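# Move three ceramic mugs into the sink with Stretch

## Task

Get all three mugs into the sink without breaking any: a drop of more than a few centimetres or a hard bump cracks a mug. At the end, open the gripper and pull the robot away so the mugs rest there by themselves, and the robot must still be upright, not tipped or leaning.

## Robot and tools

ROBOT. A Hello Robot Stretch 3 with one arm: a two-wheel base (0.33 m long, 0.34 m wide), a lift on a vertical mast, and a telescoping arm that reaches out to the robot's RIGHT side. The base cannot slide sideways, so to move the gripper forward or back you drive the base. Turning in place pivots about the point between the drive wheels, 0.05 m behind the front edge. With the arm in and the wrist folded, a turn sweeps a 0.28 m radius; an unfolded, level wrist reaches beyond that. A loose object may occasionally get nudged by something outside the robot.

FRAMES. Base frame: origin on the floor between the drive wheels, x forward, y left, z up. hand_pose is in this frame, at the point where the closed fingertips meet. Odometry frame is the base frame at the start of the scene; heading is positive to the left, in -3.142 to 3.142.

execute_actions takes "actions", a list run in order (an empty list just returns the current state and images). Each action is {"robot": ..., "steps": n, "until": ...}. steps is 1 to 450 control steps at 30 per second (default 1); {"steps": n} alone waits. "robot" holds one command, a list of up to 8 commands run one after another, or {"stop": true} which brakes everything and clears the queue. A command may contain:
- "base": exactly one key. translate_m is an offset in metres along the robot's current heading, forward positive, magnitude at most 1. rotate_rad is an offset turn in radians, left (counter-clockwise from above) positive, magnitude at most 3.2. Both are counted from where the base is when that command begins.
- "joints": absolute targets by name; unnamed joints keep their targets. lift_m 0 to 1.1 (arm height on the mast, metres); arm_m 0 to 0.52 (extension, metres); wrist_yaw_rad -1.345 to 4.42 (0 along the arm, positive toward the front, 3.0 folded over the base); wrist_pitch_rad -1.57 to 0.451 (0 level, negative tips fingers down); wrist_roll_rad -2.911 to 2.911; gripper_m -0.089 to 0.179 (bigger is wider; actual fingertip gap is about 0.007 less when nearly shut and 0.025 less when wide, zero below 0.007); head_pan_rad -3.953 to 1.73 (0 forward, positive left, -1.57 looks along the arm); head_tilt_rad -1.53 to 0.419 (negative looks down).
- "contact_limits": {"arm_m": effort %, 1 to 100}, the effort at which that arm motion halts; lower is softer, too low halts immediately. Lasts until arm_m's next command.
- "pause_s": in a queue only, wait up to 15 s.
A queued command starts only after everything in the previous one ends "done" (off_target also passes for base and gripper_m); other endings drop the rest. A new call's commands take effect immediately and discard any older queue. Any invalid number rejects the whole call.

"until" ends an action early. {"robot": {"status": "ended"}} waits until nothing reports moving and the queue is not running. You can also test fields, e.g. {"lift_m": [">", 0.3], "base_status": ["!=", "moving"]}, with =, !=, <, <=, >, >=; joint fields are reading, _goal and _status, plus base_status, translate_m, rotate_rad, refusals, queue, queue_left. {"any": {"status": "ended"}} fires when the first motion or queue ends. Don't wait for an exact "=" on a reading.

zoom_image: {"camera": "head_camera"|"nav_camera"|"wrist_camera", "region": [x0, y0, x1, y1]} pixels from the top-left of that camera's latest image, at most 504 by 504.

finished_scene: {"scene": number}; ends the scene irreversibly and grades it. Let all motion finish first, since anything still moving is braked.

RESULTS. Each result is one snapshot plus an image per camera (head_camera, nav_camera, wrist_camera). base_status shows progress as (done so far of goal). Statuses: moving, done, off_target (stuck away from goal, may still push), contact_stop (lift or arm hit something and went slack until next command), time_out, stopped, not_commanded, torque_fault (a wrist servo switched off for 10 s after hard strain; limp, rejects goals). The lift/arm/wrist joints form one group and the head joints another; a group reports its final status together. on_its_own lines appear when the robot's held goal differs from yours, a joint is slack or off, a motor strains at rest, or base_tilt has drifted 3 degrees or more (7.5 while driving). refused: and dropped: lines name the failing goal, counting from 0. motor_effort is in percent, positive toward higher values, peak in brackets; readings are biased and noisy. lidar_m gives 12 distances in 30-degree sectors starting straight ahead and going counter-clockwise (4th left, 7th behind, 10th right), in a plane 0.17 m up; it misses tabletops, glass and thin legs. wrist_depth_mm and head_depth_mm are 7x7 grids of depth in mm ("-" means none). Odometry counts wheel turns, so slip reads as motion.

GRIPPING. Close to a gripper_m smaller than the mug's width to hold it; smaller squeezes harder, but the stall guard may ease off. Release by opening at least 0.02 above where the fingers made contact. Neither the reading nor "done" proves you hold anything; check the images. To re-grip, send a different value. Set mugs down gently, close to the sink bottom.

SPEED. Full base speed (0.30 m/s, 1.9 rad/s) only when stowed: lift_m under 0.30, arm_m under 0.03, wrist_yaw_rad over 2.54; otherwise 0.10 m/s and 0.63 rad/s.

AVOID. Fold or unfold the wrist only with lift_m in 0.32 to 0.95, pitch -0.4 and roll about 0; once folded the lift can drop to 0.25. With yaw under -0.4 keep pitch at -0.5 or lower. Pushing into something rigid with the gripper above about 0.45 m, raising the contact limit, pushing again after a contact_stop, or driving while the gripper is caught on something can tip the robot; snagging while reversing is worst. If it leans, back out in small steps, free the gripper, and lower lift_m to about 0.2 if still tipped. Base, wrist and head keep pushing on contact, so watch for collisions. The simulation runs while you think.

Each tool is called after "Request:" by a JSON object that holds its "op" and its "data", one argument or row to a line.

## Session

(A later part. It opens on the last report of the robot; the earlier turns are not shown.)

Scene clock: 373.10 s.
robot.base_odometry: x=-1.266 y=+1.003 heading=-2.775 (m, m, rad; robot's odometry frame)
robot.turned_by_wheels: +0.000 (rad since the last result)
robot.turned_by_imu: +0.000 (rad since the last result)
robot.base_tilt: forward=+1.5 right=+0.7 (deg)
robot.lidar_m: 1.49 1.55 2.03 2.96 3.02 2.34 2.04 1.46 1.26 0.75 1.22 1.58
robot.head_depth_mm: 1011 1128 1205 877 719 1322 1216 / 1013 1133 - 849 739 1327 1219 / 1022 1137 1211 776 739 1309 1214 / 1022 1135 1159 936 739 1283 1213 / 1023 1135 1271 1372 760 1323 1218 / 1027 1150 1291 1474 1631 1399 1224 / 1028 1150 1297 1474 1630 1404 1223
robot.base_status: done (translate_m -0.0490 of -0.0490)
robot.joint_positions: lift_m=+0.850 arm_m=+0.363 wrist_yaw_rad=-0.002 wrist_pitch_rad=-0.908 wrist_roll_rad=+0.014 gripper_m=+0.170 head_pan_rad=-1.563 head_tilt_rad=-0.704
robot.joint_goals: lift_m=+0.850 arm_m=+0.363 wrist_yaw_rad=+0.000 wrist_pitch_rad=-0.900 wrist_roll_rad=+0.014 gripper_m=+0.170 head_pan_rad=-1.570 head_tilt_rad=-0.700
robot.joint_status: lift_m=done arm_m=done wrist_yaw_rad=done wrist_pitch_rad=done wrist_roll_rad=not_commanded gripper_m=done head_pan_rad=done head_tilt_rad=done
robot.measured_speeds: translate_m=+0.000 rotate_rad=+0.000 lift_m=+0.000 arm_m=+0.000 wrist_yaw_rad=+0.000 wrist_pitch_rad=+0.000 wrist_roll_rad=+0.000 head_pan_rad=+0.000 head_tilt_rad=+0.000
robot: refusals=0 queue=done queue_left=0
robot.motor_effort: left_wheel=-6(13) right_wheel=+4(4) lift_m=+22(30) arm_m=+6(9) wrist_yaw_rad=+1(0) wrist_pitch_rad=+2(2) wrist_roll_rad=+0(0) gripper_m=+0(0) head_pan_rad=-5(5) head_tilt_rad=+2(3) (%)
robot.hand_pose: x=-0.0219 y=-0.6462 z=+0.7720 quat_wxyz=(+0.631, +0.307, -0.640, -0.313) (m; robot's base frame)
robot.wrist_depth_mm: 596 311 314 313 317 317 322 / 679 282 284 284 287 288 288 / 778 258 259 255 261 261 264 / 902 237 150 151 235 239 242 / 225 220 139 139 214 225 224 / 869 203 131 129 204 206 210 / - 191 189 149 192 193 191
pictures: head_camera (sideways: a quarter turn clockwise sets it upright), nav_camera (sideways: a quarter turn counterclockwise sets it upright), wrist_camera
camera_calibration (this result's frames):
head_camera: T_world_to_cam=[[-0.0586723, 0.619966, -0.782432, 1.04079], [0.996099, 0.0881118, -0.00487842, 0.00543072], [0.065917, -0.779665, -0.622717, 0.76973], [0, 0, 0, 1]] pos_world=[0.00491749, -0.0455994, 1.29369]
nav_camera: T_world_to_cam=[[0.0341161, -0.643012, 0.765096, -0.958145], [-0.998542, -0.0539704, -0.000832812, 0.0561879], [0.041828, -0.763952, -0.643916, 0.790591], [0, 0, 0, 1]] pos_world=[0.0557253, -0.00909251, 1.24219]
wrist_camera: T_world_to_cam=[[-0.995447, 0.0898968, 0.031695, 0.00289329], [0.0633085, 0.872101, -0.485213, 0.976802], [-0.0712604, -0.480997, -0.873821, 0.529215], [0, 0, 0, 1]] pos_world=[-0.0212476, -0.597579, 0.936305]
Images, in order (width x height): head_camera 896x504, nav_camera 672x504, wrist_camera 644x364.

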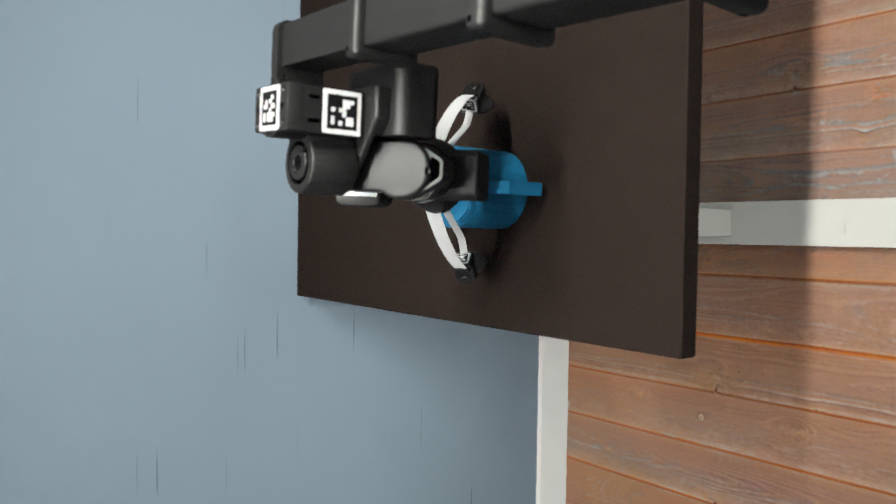

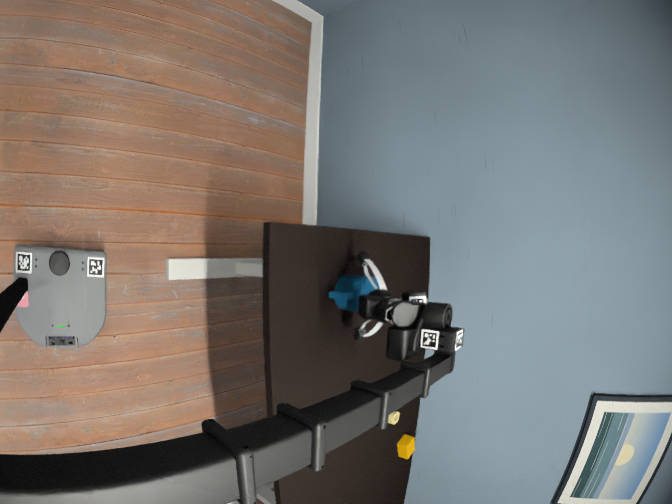

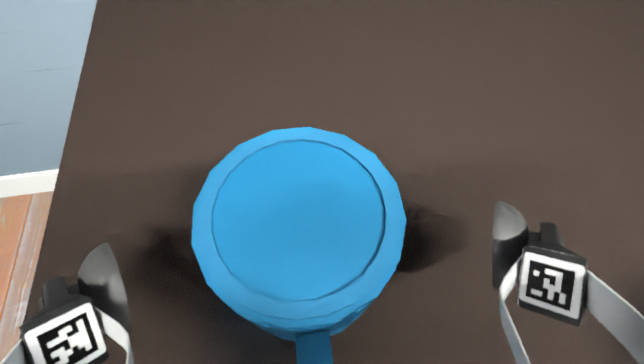

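Request:
{"op": "execute_actions", "data": {
  "actions": [
    {"robot":[{"joints":{"arm_m":0.368}},{"joints":{"gripper_m":0.04}},{"joints":{"lift_m":0.93}},{"joints":{"arm_m":0.0,"wrist_pitch_rad":-0.5}}],"steps":450,"until":{"robot":{"status":"ended"}}}
  ]
}}

Request:
{"op": "execute_actions", "data": {
  "actions": [
    {"robot":[{"base":{"rotate_rad":2.015},"joints":{"wrist_yaw_rad":2.6,"lift_m":0.29}},{"base":{"translate_m":1.0}},{"base":{"translate_m":1.0}},{"base":{"translate_m":0.712},"joints":{"lift_m":0.9}},{"base":{"rotate_rad":1.108},"joints":{"lift_m":1.09,"wrist_yaw_rad":0}},{"joints":{"arm_m":0.3,"wrist_pitch_rad":-0.88}}],"steps":450,"until":{"robot":{"status":"ended"}}},
    {"steps":450,"until":{"robot":{"status":"ended"}}},
    {"steps":450,"until":{"robot":{"status":"ended"}}}
  ]
}}

Scene clock: 394.70 s.
robot.base_odometry: x=-1.266 y=+1.003 heading=-2.775 (m, m, rad; robot's odometry frame)
robot.turned_by_wheels: +0.000 (rad since the last result)
robot.turned_by_imu: +0.001 (rad since the last result)
robot.base_tilt: forward=+1.3 right=+0.6 (deg)
robot.lidar_m: 1.49 1.55 2.03 2.97 3.03 2.33 2.04 1.45 1.26 0.75 1.23 1.58
robot.head_depth_mm: 1012 1125 1161 904 779 - - / 1017 1132 1168 906 782 - - / 1019 1136 1159 908 - - - / 1022 1133 1164 904 772 991 1213 / 1025 1144 1262 1383 760 1321 1220 / 1030 1144 1288 1485 1629 1413 1225 / 1024 1149 1296 1476 1624 1409 1216
robot.base_status: done (translate_m -0.0490 of -0.0490)
robot.joint_positions: lift_m=+0.930 arm_m=+0.000 wrist_yaw_rad=+0.000 wrist_pitch_rad=-0.545 wrist_roll_rad=+0.014 gripper_m=+0.048 head_pan_rad=-1.563 head_tilt_rad=-0.704
robot.joint_goals: lift_m=+0.930 arm_m=+0.000 wrist_yaw_rad=+0.000 wrist_pitch_rad=-0.500 wrist_roll_rad=+0.014 gripper_m=+0.046 head_pan_rad=-1.570 head_tilt_rad=-0.700
robot.joint_status: lift_m=done arm_m=done wrist_yaw_rad=done wrist_pitch_rad=done wrist_roll_rad=not_commanded gripper_m=done head_pan_rad=done head_tilt_rad=done
robot.measured_speeds: translate_m=+0.000 rotate_rad=+0.000 lift_m=+0.000 arm_m=+0.000 wrist_yaw_rad=+0.000 wrist_pitch_rad=+0.000 wrist_roll_rad=+0.000 head_pan_rad=+0.000 head_tilt_rad=+0.000
robot: refusals=0 queue=done queue_left=0
robot.on_its_own: gripper_m is held at +0.046, not at your +0.040, by its stall guard, which is not easing now
robot.motor_effort: left_wheel=-6(6) right_wheel=+4(4) lift_m=+30(30) arm_m=-6(6) wrist_yaw_rad=+1(2) wrist_pitch_rad=+13(12) wrist_roll_rad=+0(0) gripper_m=-22(100) head_pan_rad=-4(4) head_tilt_rad=+2(2) (%)
robot.hand_pose: x=-0.0216 y=-0.3521 z=+0.9151 quat_wxyz=(+0.676, +0.189, -0.686, -0.192) (m; robot's base frame)
robot.wrist_depth_mm: 796 827 870 899 907 920 950 / 875 907 809 767 750 730 712 / 961 - 620 604 597 586 574 / - - 153 149 467 485 479 / - - 136 136 136 413 410 / - - 125 125 127 369 377 / - - 335 121 - - -
pictures: head_camera (sideways: a quarter turn clockwise sets it upright), nav_camera (sideways: a quarter turn counterclockwise sets it upright), wrist_camera
camera_calibration (this result's frames):
head_camera: T_world_to_cam=[[-0.0586721, 0.619966, -0.782432, 1.04079], [0.996099, 0.0881115, -0.00487843, 0.00543074], [0.0659167, -0.779665, -0.622717, 0.76973], [0, 0, 0, 1]] pos_world=[0.00491748, -0.0455994, 1.29369]
nav_camera: T_world_to_cam=[[0.0341159, -0.643012, 0.765096, -0.958145], [-0.998542, -0.05397, -0.000832804, 0.0561878], [0.0418277, -0.763952, -0.643916, 0.790591], [0, 0, 0, 1]] pos_world=[0.0557253, -0.00909254, 1.24219]
wrist_camera: T_world_to_cam=[[-0.995657, 0.0930826, -0.00147951, 0.00371632], [0.0612103, 0.642596, -0.763756, 0.963824], [-0.0701417, -0.76053, -0.645503, 0.488458], [0, 0, 0, 1]] pos_world=[-0.0210345, -0.248208, 1.05143]
Images, in order (width x height): head_camera 896x504, nav_camera 672x504, wrist_camera 644x364.

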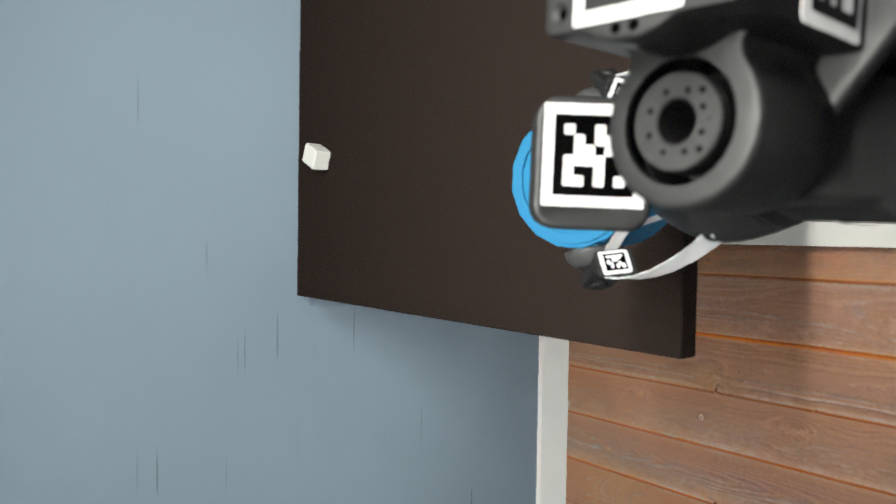

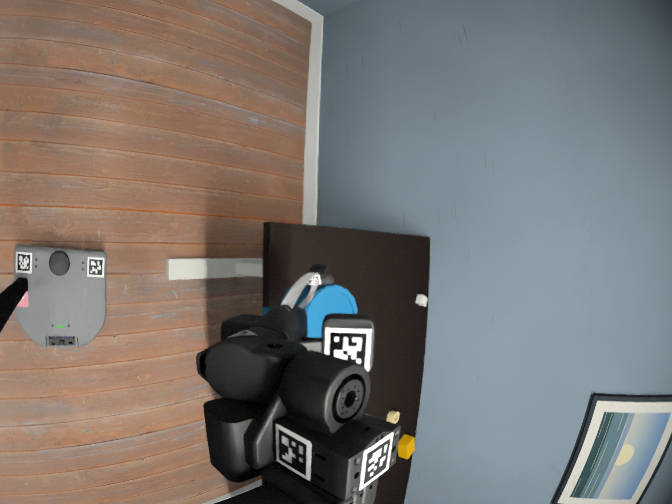

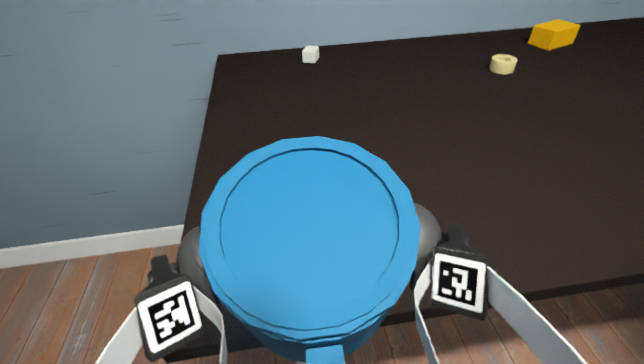

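Scene clock: 424.97 s.
robot.base_odometry: x=+0.699 y=-0.867 heading=+0.347 (m, m, rad; robot's odometry frame)
robot.turned_by_wheels: +3.122 (rad since the last result)
robot.turned_by_imu: +3.126 (rad since the last result)
robot.base_tilt: forward=+1.5 right=+0.6 (deg)
robot.lidar_m: 1.26 1.27 1.47 3.27 3.77 2.68 1.89 0.71 0.48 0.45 0.46 1.34
robot.head_depth_mm: - 980 943 600 615 741 931 / - 976 914 599 615 741 930 / 883 - 567 601 615 739 934 / 903 981 951 602 615 739 926 / 901 982 943 600 614 741 932 / 906 985 836 602 616 739 929 / 900 991 775 605 616 741 930
robot.base_status: done (rotate_rad +1.1077 of +1.1080)
robot.joint_positions: lift_m=+1.090 arm_m=+0.300 wrist_yaw_rad=+0.001 wrist_pitch_rad=-0.906 wrist_roll_rad=+0.014 gripper_m=+0.048 head_pan_rad=-1.563 head_tilt_rad=-0.704
robot.joint_goals: lift_m=+1.090 arm_m=+0.300 wrist_yaw_rad=+0.000 wrist_pitch_rad=-0.880 wrist_roll_rad=+0.014 gripper_m=+0.046 head_pan_rad=-1.570 head_tilt_rad=-0.700
robot.joint_status: lift_m=done arm_m=done wrist_yaw_rad=done wrist_pitch_rad=done wrist_roll_rad=not_commanded gripper_m=done head_pan_rad=done head_tilt_rad=done
robot.measured_speeds: translate_m=+0.000 rotate_rad=+0.000 lift_m=+0.000 arm_m=+0.000 wrist_yaw_rad=+0.000 wrist_pitch_rad=+0.000 wrist_roll_rad=+0.000 head_pan_rad=+0.000 head_tilt_rad=+0.000
robot: refusals=0 queue=done queue_left=0
robot.on_its_own: gripper_m is held at +0.046, not at your +0.040, by its stall guard, which is not easing now
robot.motor_effort: left_wheel=-7(15) right_wheel=+5(11) lift_m=+29(32) arm_m=+6(6) wrist_yaw_rad=+0(5) wrist_pitch_rad=+7(11) wrist_roll_rad=+0(1) gripper_m=-21(22) head_pan_rad=-5(6) head_tilt_rad=+2(2) (%)
robot.hand_pose: x=-0.0215 y=-0.5836 z=+1.0119 quat_wxyz=(+0.631, +0.308, -0.640, -0.312) (m; robot's base frame)
robot.wrist_depth_mm: 382 390 401 419 445 404 393 / 355 435 462 488 517 390 358 / 331 490 538 558 533 405 324 / 320 492 152 149 507 417 305 / 316 437 136 136 136 429 301 / 307 399 125 125 128 401 313 / 297 378 413 121 421 290 237
pictures: head_camera (sideways: a quarter turn clockwise sets it upright), nav_camera (sideways: a quarter turn counterclockwise sets it upright), wrist_camera
camera_calibration (this result's frames):
head_camera: T_world_to_cam=[[-0.0586672, 0.619967, -0.782432, 1.04079], [0.996099, 0.0881036, -0.00487841, 0.00543071], [0.0659106, -0.779666, -0.622717, 0.76973], [0, 0, 0, 1]] pos_world=[0.00491712, -0.0455994, 1.29369]
nav_camera: T_world_to_cam=[[0.0341108, -0.643012, 0.765096, -0.958145], [-0.998543, -0.0539622, -0.000832815, 0.0561879], [0.0418217, -0.763952, -0.643916, 0.790591], [0, 0, 0, 1]] pos_world=[0.0557252, -0.00909292, 1.24219]
wrist_camera: T_world_to_cam=[[-0.995728, 0.0867827, 0.0315428, -0.0115697], [0.0605255, 0.871402, -0.486821, 1.03975], [-0.0697341, -0.482832, -0.872932, 0.767068], [0, 0, 0, 1]] pos_world=[-0.0209608, -0.53467, 1.17613]
Images, in order (width x height): head_camera 896x504, nav_camera 672x504, wrist_camera 644x364.

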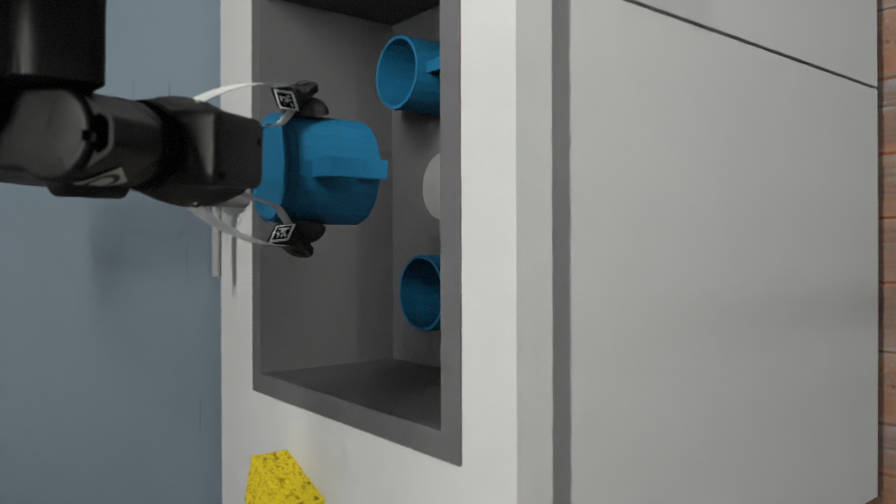

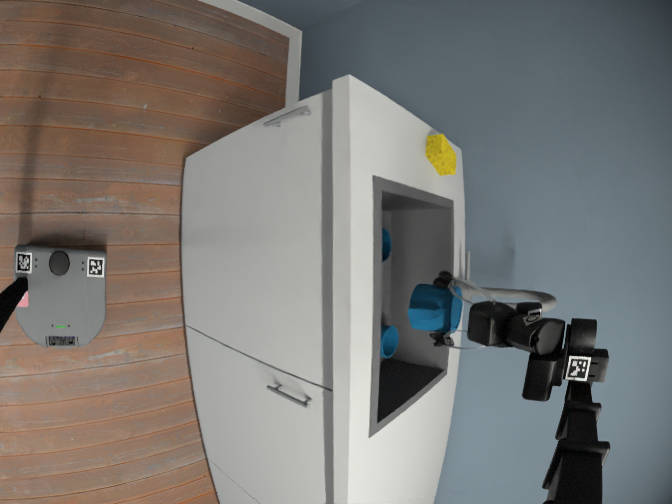

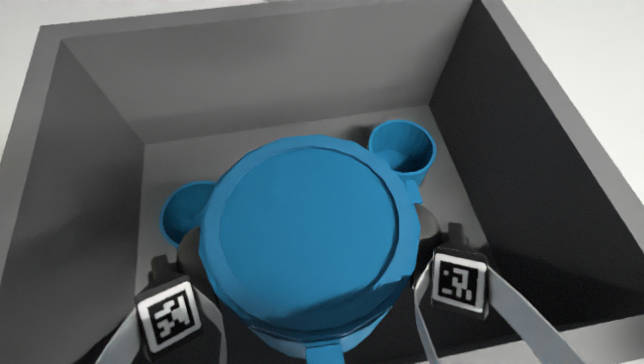

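Request:
{"op": "execute_actions", "data": {
  "actions": [
    {"robot":[{"base":{"translate_m":-0.012},"joints":{"arm_m":0.36}},{"joints":{"lift_m":0.94}},{"joints":{"arm_m":0.4}}],"steps":450,"until":{"robot":{"status":"ended"}}}
  ]
}}

Scene clock: 439.83 s.
robot.base_odometry: x=+0.688 y=-0.871 heading=+0.347 (m, m, rad; robot's odometry frame)
robot.turned_by_wheels: +0.000 (rad since the last result)
robot.turned_by_imu: +0.001 (rad since the last result)
robot.base_tilt: forward=+1.5 right=+0.7 (deg)
robot.lidar_m: 1.27 1.29 1.48 3.28 3.77 2.65 1.88 0.71 0.49 0.46 0.46 1.35
robot.head_depth_mm: 905 - 961 600 618 744 936 / 905 - 979 598 617 742 934 / 795 899 - 601 618 743 934 / 903 974 949 599 615 742 934 / 898 978 949 600 618 741 932 / 904 982 849 601 617 743 935 / 905 983 782 600 618 743 938
robot.base_status: done (translate_m -0.0120 of -0.0120)
robot.joint_positions: lift_m=+0.940 arm_m=+0.400 wrist_yaw_rad=+0.001 wrist_pitch_rad=-0.907 wrist_roll_rad=+0.014 gripper_m=+0.048 head_pan_rad=-1.563 head_tilt_rad=-0.704
robot.joint_goals: lift_m=+0.940 arm_m=+0.400 wrist_yaw_rad=+0.000 wrist_pitch_rad=-0.880 wrist_roll_rad=+0.014 gripper_m=+0.046 head_pan_rad=-1.570 head_tilt_rad=-0.700
robot.joint_status: lift_m=done arm_m=done wrist_yaw_rad=done wrist_pitch_rad=done wrist_roll_rad=not_commanded gripper_m=done head_pan_rad=done head_tilt_rad=done
robot.measured_speeds: translate_m=+0.000 rotate_rad=+0.000 lift_m=+0.000 arm_m=+0.000 wrist_yaw_rad=+0.000 wrist_pitch_rad=+0.000 wrist_roll_rad=+0.000 head_pan_rad=+0.000 head_tilt_rad=+0.000
robot: refusals=0 queue=done queue_left=0
robot.on_its_own: gripper_m is held at +0.046, not at your +0.040, by its stall guard, which is not easing now
robot.motor_effort: left_wheel=-6(13) right_wheel=+4(5) lift_m=+24(30) arm_m=+6(4) wrist_yaw_rad=+0(0) wrist_pitch_rad=+8(8) wrist_roll_rad=+0(0) gripper_m=-21(21) head_pan_rad=-5(4) head_tilt_rad=+3(2) (%)
robot.hand_pose: x=-0.0215 y=-0.6834 z=+0.8620 quat_wxyz=(+0.631, +0.308, -0.640, -0.312) (m; robot's base frame)
robot.wrist_depth_mm: 258 273 284 303 322 326 252 / 300 313 334 357 383 356 258 / 338 367 375 380 343 322 266 / 341 348 152 149 270 341 272 / 297 286 136 136 136 321 280 / 252 291 125 125 127 308 288 / 272 221 279 121 283 283 281
pictures: head_camera (sideways: a quarter turn clockwise sets it upright), nav_camera (sideways: a quarter turn counterclockwise sets it upright), wrist_camera
camera_calibration (this result's frames):
head_camera: T_world_to_cam=[[-0.0586672, 0.619967, -0.782432, 1.04079], [0.996099, 0.0881036, -0.00487841, 0.00543071], [0.0659106, -0.779666, -0.622717, 0.76973], [0, 0, 0, 1]] pos_world=[0.00491712, -0.0455994, 1.29369]
nav_camera: T_world_to_cam=[[0.0341108, -0.643012, 0.765096, -0.958145], [-0.998543, -0.0539622, -0.000832815, 0.0561879], [0.0418217, -0.763952, -0.643916, 0.790591], [0, 0, 0, 1]] pos_world=[0.0557252, -0.00909292, 1.24219]
wrist_camera: T_world_to_cam=[[-0.995717, 0.0868768, 0.0316253, 0.00179499], [0.0606336, 0.871853, -0.486, 1.05334], [-0.0697947, -0.482001, -0.873386, 0.588992], [0, 0, 0, 1]] pos_world=[-0.020972, -0.63462, 1.02629]
Images, in order (width x height): head_camera 896x504, nav_camera 672x504, wrist_camera 644x364.

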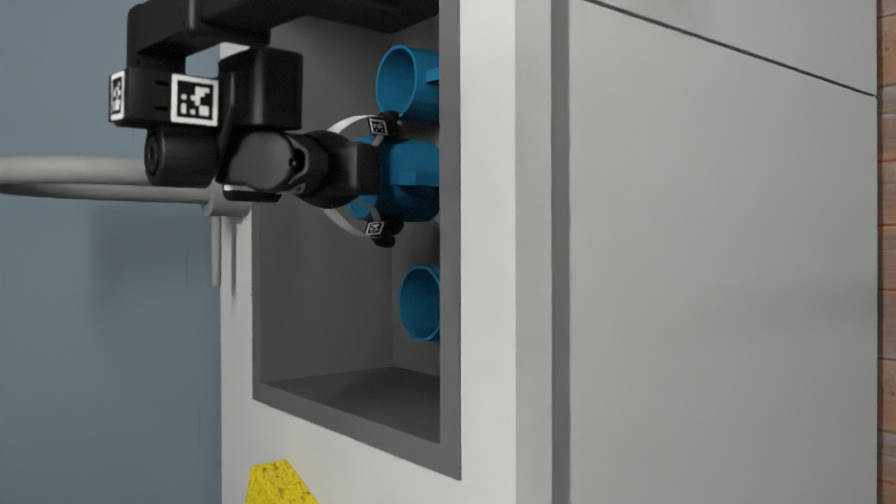

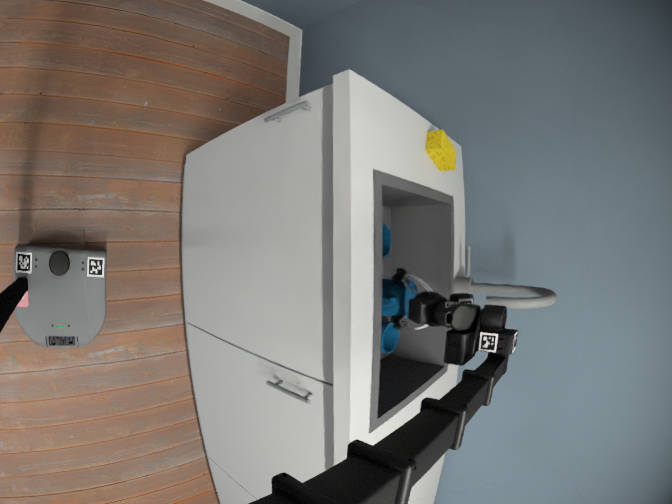

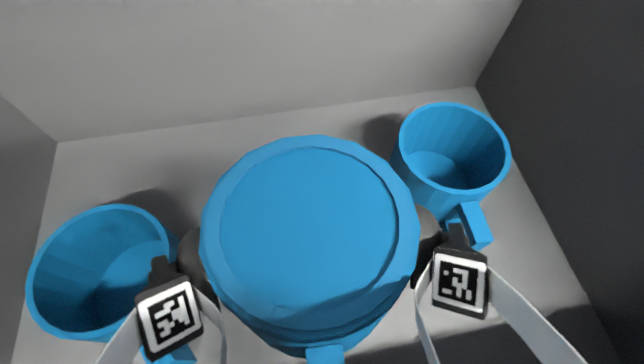

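Request:
{"op": "execute_actions", "data": {
  "actions": [
    {"robot":[{"base":{"translate_m":-0.012}},{"joints":{"lift_m":0.85}}],"steps":450,"until":{"robot":{"status":"ended"}}}
  ]
}}

Scene clock: 445.60 s.
robot.base_odometry: x=+0.677 y=-0.875 heading=+0.347 (m, m, rad; robot's odometry frame)
robot.turned_by_wheels: +0.000 (rad since the last result)
robot.turned_by_imu: +0.001 (rad since the last result)
robot.base_tilt: forward=+1.5 right=+0.7 (deg)
robot.lidar_m: 1.28 1.30 1.49 3.68 3.75 2.64 1.86 0.71 0.49 0.46 0.47 1.36
robot.head_depth_mm: 908 981 - 592 633 743 937 / 903 992 - 592 617 745 937 / 834 932 927 586 618 740 932 / 907 976 947 601 619 743 930 / 904 981 953 600 618 743 934 / 905 985 870 598 618 743 937 / 907 983 781 602 619 745 937
robot.base_status: done (translate_m -0.0120 of -0.0120)
robot.joint_positions: lift_m=+0.862 arm_m=+0.400 wrist_yaw_rad=+0.004 wrist_pitch_rad=-0.878 wrist_roll_rad=+0.001 gripper_m=+0.048 head_pan_rad=-1.563 head_tilt_rad=-0.704
robot.joint_goals: lift_m=+0.862 arm_m=+0.400 wrist_yaw_rad=+0.000 wrist_pitch_rad=-0.880 wrist_roll_rad=+0.001 gripper_m=+0.046 head_pan_rad=-1.570 head_tilt_rad=-0.700
robot.joint_status: lift_m=contact_stop arm_m=done wrist_yaw_rad=done wrist_pitch_rad=done wrist_roll_rad=not_commanded gripper_m=done head_pan_rad=done head_tilt_rad=done
robot.measured_speeds: translate_m=+0.000 rotate_rad=+0.002 lift_m=-0.001 arm_m=+0.003 wrist_yaw_rad=+0.020 wrist_pitch_rad=+0.216 wrist_roll_rad=-0.048 head_pan_rad=+0.000 head_tilt_rad=+0.000
robot: refusals=0 queue=dropped queue_left=0
robot.on_its_own: gripper_m is held at +0.046, not at your +0.040, by its stall guard, which is not easing now; lift_m is slack since a contact_stop, until your next command for it (your +0.850 is given up)
robot.motor_effort: left_wheel=-1(12) right_wheel=-2(6) lift_m=+17(23) arm_m=-7(7) wrist_yaw_rad=-3(3) wrist_pitch_rad=-5(8) wrist_roll_rad=+9(9) gripper_m=-22(21) head_pan_rad=-4(5) head_tilt_rad=+3(2) (%)
robot.hand_pose: x=-0.0211 y=-0.6906 z=+0.7878 quat_wxyz=(+0.641, +0.302, -0.639, -0.300) (m; robot's base frame)
robot.wrist_depth_mm: 253 264 278 292 307 312 243 / 289 304 317 325 320 244 247 / 298 296 299 300 277 255 251 / 205 270 150 148 218 206 260 / 228 231 136 136 136 230 250 / 165 190 126 126 127 238 235 / 157 198 213 123 216 218 219
pictures: head_camera (sideways: a quarter turn clockwise sets it upright), nav_camera (sideways: a quarter turn counterclockwise sets it upright), wrist_camera
camera_calibration (this result's frames):
head_camera: T_world_to_cam=[[-0.0586682, 0.619967, -0.782432, 1.04079], [0.996099, 0.0881053, -0.00487841, 0.00543071], [0.0659119, -0.779666, -0.622717, 0.76973], [0, 0, 0, 1]] pos_world=[0.00491719, -0.0455994, 1.29369]
nav_camera: T_world_to_cam=[[0.0341119, -0.643012, 0.765096, -0.958145], [-0.998543, -0.0539638, -0.000832815, 0.0561879], [0.041823, -0.763952, -0.643916, 0.790591], [0, 0, 0, 1]] pos_world=[0.0557252, -0.00909283, 1.24219]
wrist_camera: T_world_to_cam=[[-0.996524, 0.0742857, 0.0376959, -0.00827784], [0.0445678, 0.857747, -0.512136, 1.03412], [-0.0703779, -0.508676, -0.858077, 0.490226], [0, 0, 0, 1]] pos_world=[-0.0198365, -0.637032, 0.950574]
Images, in order (width x height): head_camera 896x504, nav_camera 672x504, wrist_camera 644x364.

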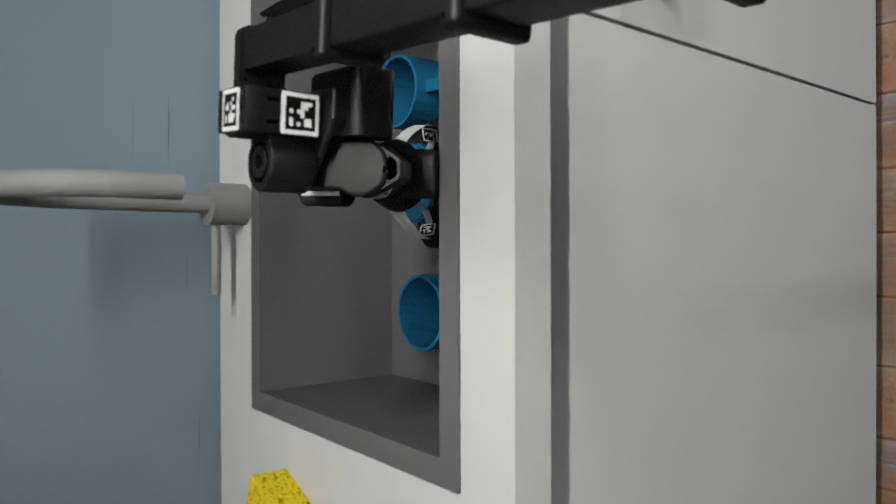

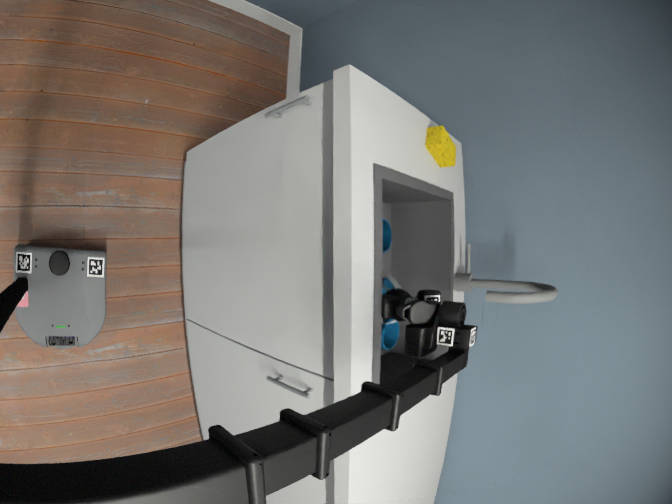

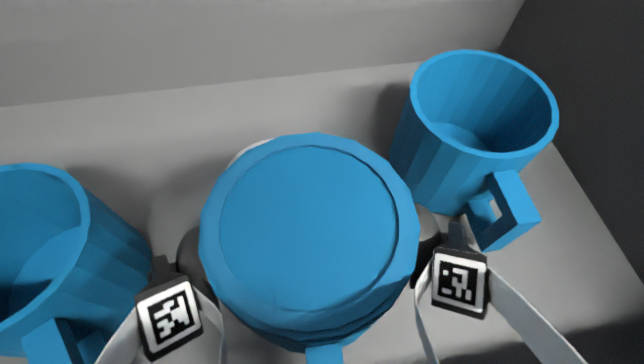

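Request:
{"op": "execute_actions", "data": {
  "actions": [
    {"robot":[{"joints":{"lift_m":0.885,"wrist_roll_rad":0.014}},{"joints":{"arm_m":0.43}},{"joints":{"lift_m":0.862}}],"steps":450,"until":{"robot":{"status":"ended"}}}
  ]
}}

Scene clock: 455.30 s.
robot.base_odometry: x=+0.677 y=-0.875 heading=+0.347 (m, m, rad; robot's odometry frame)
robot.turned_by_wheels: +0.000 (rad since the last result)
robot.turned_by_imu: +0.000 (rad since the last result)
robot.base_tilt: forward=+1.7 right=+0.6 (deg)
robot.lidar_m: 1.28 1.30 1.49 3.69 3.75 2.64 1.86 0.71 0.49 0.46 0.46 1.36
robot.head_depth_mm: 906 987 - 599 627 743 937 / 905 992 - 598 619 744 935 / 832 915 929 585 619 745 936 / 907 979 954 599 617 745 936 / 906 984 946 599 618 744 933 / 903 983 872 600 618 744 937 / 906 988 781 600 620 742 936
robot.base_status: done (translate_m -0.0120 of -0.0120)
robot.joint_positions: lift_m=+0.862 arm_m=+0.430 wrist_yaw_rad=+0.002 wrist_pitch_rad=-0.907 wrist_roll_rad=+0.010 gripper_m=+0.048 head_pan_rad=-1.563 head_tilt_rad=-0.704
robot.joint_goals: lift_m=+0.862 arm_m=+0.430 wrist_yaw_rad=+0.000 wrist_pitch_rad=-0.880 wrist_roll_rad=+0.014 gripper_m=+0.046 head_pan_rad=-1.570 head_tilt_rad=-0.700
robot.joint_status: lift_m=done arm_m=done wrist_yaw_rad=done wrist_pitch_rad=done wrist_roll_rad=done gripper_m=done head_pan_rad=done head_tilt_rad=done
robot.measured_speeds: translate_m=+0.000 rotate_rad=+0.000 lift_m=+0.000 arm_m=+0.000 wrist_yaw_rad=+0.000 wrist_pitch_rad=+0.000 wrist_roll_rad=+0.000 head_pan_rad=+0.000 head_tilt_rad=+0.000
robot: refusals=0 queue=done queue_left=0
robot.on_its_own: gripper_m is held at +0.046, not at your +0.040, by its stall guard, which is not easing now
robot.motor_effort: left_wheel=-5(5) right_wheel=+3(3) lift_m=+24(32) arm_m=+6(2) wrist_yaw_rad=-2(4) wrist_pitch_rad=+8(8) wrist_roll_rad=+2(5) gripper_m=-21(22) head_pan_rad=-5(4) head_tilt_rad=+3(2) (%)
robot.hand_pose: x=-0.0213 y=-0.7134 z=+0.7840 quat_wxyz=(+0.633, +0.309, -0.638, -0.311) (m; robot's base frame)
robot.wrist_depth_mm: 231 242 255 268 284 294 238 / 266 279 296 308 308 226 242 / 281 284 284 286 274 243 230 / 260 260 152 149 198 192 246 / 183 241 136 136 136 201 243 / 162 188 125 125 127 226 229 / 156 184 207 122 212 212 214
pictures: head_camera (sideways: a quarter turn clockwise sets it upright), nav_camera (sideways: a quarter turn counterclockwise sets it upright), wrist_camera
camera_calibration (this result's frames):
head_camera: T_world_to_cam=[[-0.0586668, 0.619967, -0.782432, 1.04079], [0.996099, 0.088103, -0.00487843, 0.00543073], [0.0659101, -0.779666, -0.622717, 0.76973], [0, 0, 0, 1]] pos_world=[0.00491709, -0.0455994, 1.29369]
nav_camera: T_world_to_cam=[[0.0341105, -0.643012, 0.765096, -0.958145], [-0.998543, -0.0539616, -0.000832804, 0.0561878], [0.0418213, -0.763953, -0.643916, 0.790591], [0, 0, 0, 1]] pos_world=[0.0557252, -0.00909296, 1.24219]
wrist_camera: T_world_to_cam=[[-0.996007, 0.0825828, 0.033926, 0.00218333], [0.0557345, 0.871991, -0.486339, 1.0419], [-0.0697465, -0.482506, -0.873111, 0.505848], [0, 0, 0, 1]] pos_world=[-0.0206142, -0.664636, 0.948306]
Images, in order (width x height): head_camera 896x504, nav_camera 672x504, wrist_camera 644x364.

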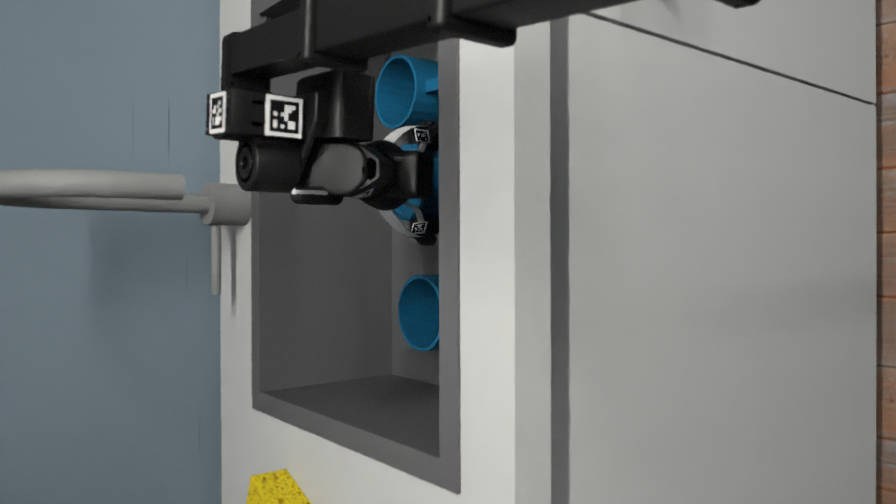

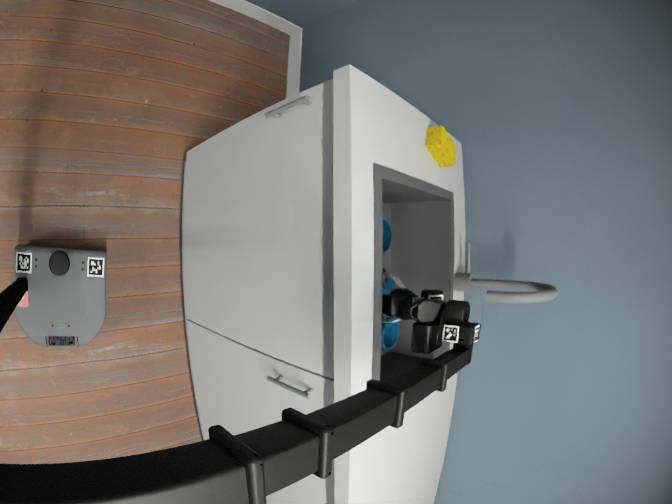

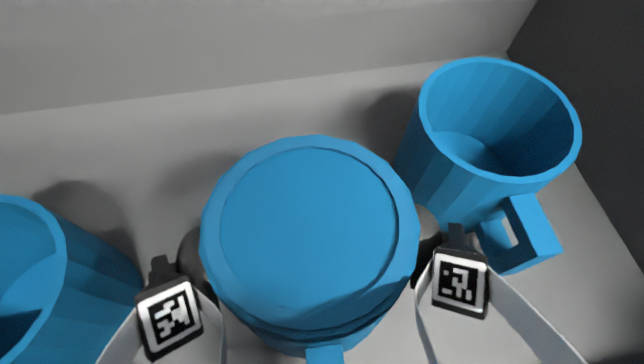

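It was the wrist on the rim. Lower, release, then back out under the spout.

Request:
{"op": "execute_actions", "data": {
  "actions": [
    {"robot":[{"joints":{"lift_m":0.846}},{"joints":{"gripper_m":0.11}},{"joints":{"lift_m":0.91}},{"joints":{"lift_m":0.95,"arm_m":0.38}},{"joints":{"lift_m":1.03,"arm_m":0.33}},{"joints":{"arm_m":0.05}}],"steps":450,"until":{"robot":{"status":"ended"}}}
  ]
}}

Scene clock: 468.17 s.
robot.base_odometry: x=+0.676 y=-0.875 heading=+0.347 (m, m, rad; robot's odometry frame)
robot.turned_by_wheels: +0.000 (rad since the last result)
robot.turned_by_imu: +0.001 (rad since the last result)
robot.base_tilt: forward=+1.5 right=+0.6 (deg)
robot.lidar_m: 1.28 1.30 1.48 3.68 3.76 2.65 1.87 0.71 0.49 0.46 0.46 1.36
robot.head_depth_mm: 903 973 - - - 744 937 / 904 967 - - - 781 941 / 834 897 - - - 768 935 / 908 982 947 601 651 743 929 / 907 982 949 602 618 746 937 / 906 989 869 602 618 744 936 / 905 986 782 602 620 747 937
robot.base_status: done (translate_m -0.0120 of -0.0120)
robot.joint_positions: lift_m=+1.030 arm_m=+0.050 wrist_yaw_rad=+0.002 wrist_pitch_rad=-0.891 wrist_roll_rad=+0.011 gripper_m=+0.110 head_pan_rad=-1.563 head_tilt_rad=-0.704
robot.joint_goals: lift_m=+1.030 arm_m=+0.050 wrist_yaw_rad=+0.000 wrist_pitch_rad=-0.880 wrist_roll_rad=+0.014 gripper_m=+0.110 head_pan_rad=-1.570 head_tilt_rad=-0.700
robot.joint_status: lift_m=done arm_m=done wrist_yaw_rad=done wrist_pitch_rad=done wrist_roll_rad=done gripper_m=done head_pan_rad=done head_tilt_rad=done
robot.measured_speeds: translate_m=+0.000 rotate_rad=+0.000 lift_m=+0.000 arm_m=+0.000 wrist_yaw_rad=+0.000 wrist_pitch_rad=+0.000 wrist_roll_rad=+0.000 head_pan_rad=+0.000 head_tilt_rad=+0.000
robot: refusals=0 queue=done queue_left=0
robot.motor_effort: left_wheel=-6(6) right_wheel=+4(4) lift_m=+28(28) arm_m=-5(9) wrist_yaw_rad=-1(1) wrist_pitch_rad=+3(8) wrist_roll_rad=+2(2) gripper_m=+0(82) head_pan_rad=-5(4) head_tilt_rad=+2(3) (%)
robot.hand_pose: x=-0.0214 y=-0.3376 z=+0.9541 quat_wxyz=(+0.635, +0.304, -0.641, -0.306) (m; robot's base frame)
robot.wrist_depth_mm: 366 530 611 519 515 317 317 / 305 273 272 278 282 280 283 / 250 251 252 259 265 290 366 / 240 256 324 354 393 434 514 / 345 376 423 492 539 673 850 / 479 506 634 789 - - - / - - - - - - -
pictures: head_camera (sideways: a quarter turn clockwise sets it upright), nav_camera (sideways: a quarter turn counterclockwise sets it upright), wrist_camera
camera_calibration (this result's frames):
head_camera: T_world_to_cam=[[-0.0586661, 0.619967, -0.782432, 1.04079], [0.9961, 0.0881018, -0.00487843, 0.00543073], [0.0659092, -0.779666, -0.622717, 0.76973], [0, 0, 0, 1]] pos_world=[0.00491704, -0.0455994, 1.29369]
nav_camera: T_world_to_cam=[[0.0341097, -0.643012, 0.765096, -0.958145], [-0.998543, -0.0539604, -0.000832806, 0.0561879], [0.0418204, -0.763953, -0.643916, 0.790591], [0, 0, 0, 1]] pos_world=[0.0557252, -0.00909301, 1.24219]
wrist_camera: T_world_to_cam=[[-0.995941, 0.0840392, 0.0322402, -0.0325821], [0.0567376, 0.864191, -0.499956, 0.807316], [-0.0698776, -0.496097, -0.865451, 0.823751], [0, 0, 0, 1]] pos_world=[-0.0206933, -0.286277, 1.11759]
Images, in order (width x height): head_camera 896x504, nav_camera 672x504, wrist_camera 644x364.

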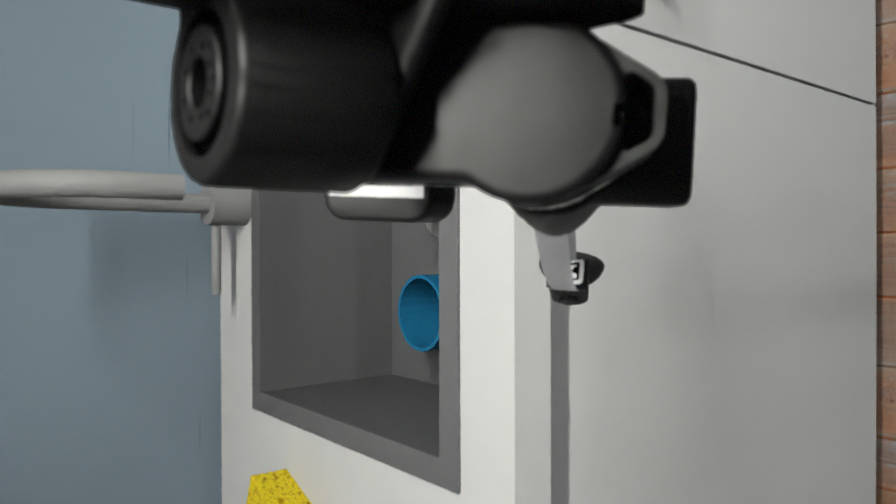

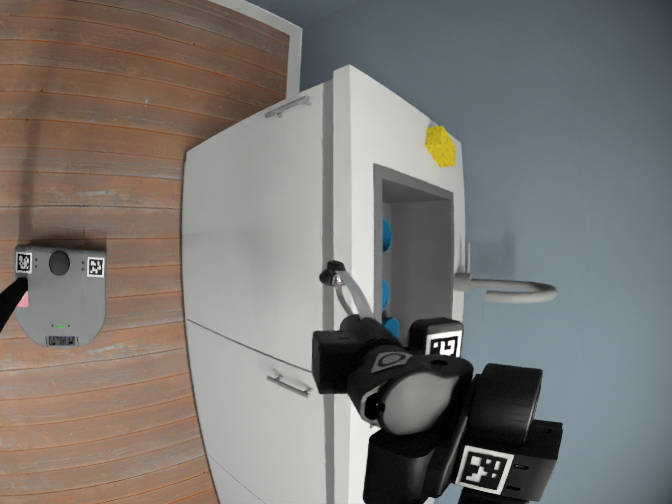

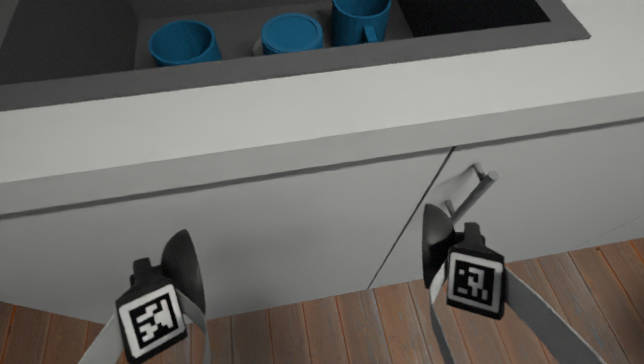

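Request:
{"op": "finished_scene", "data": {
  "scene": 1
}}

The scene is finished: the task was done.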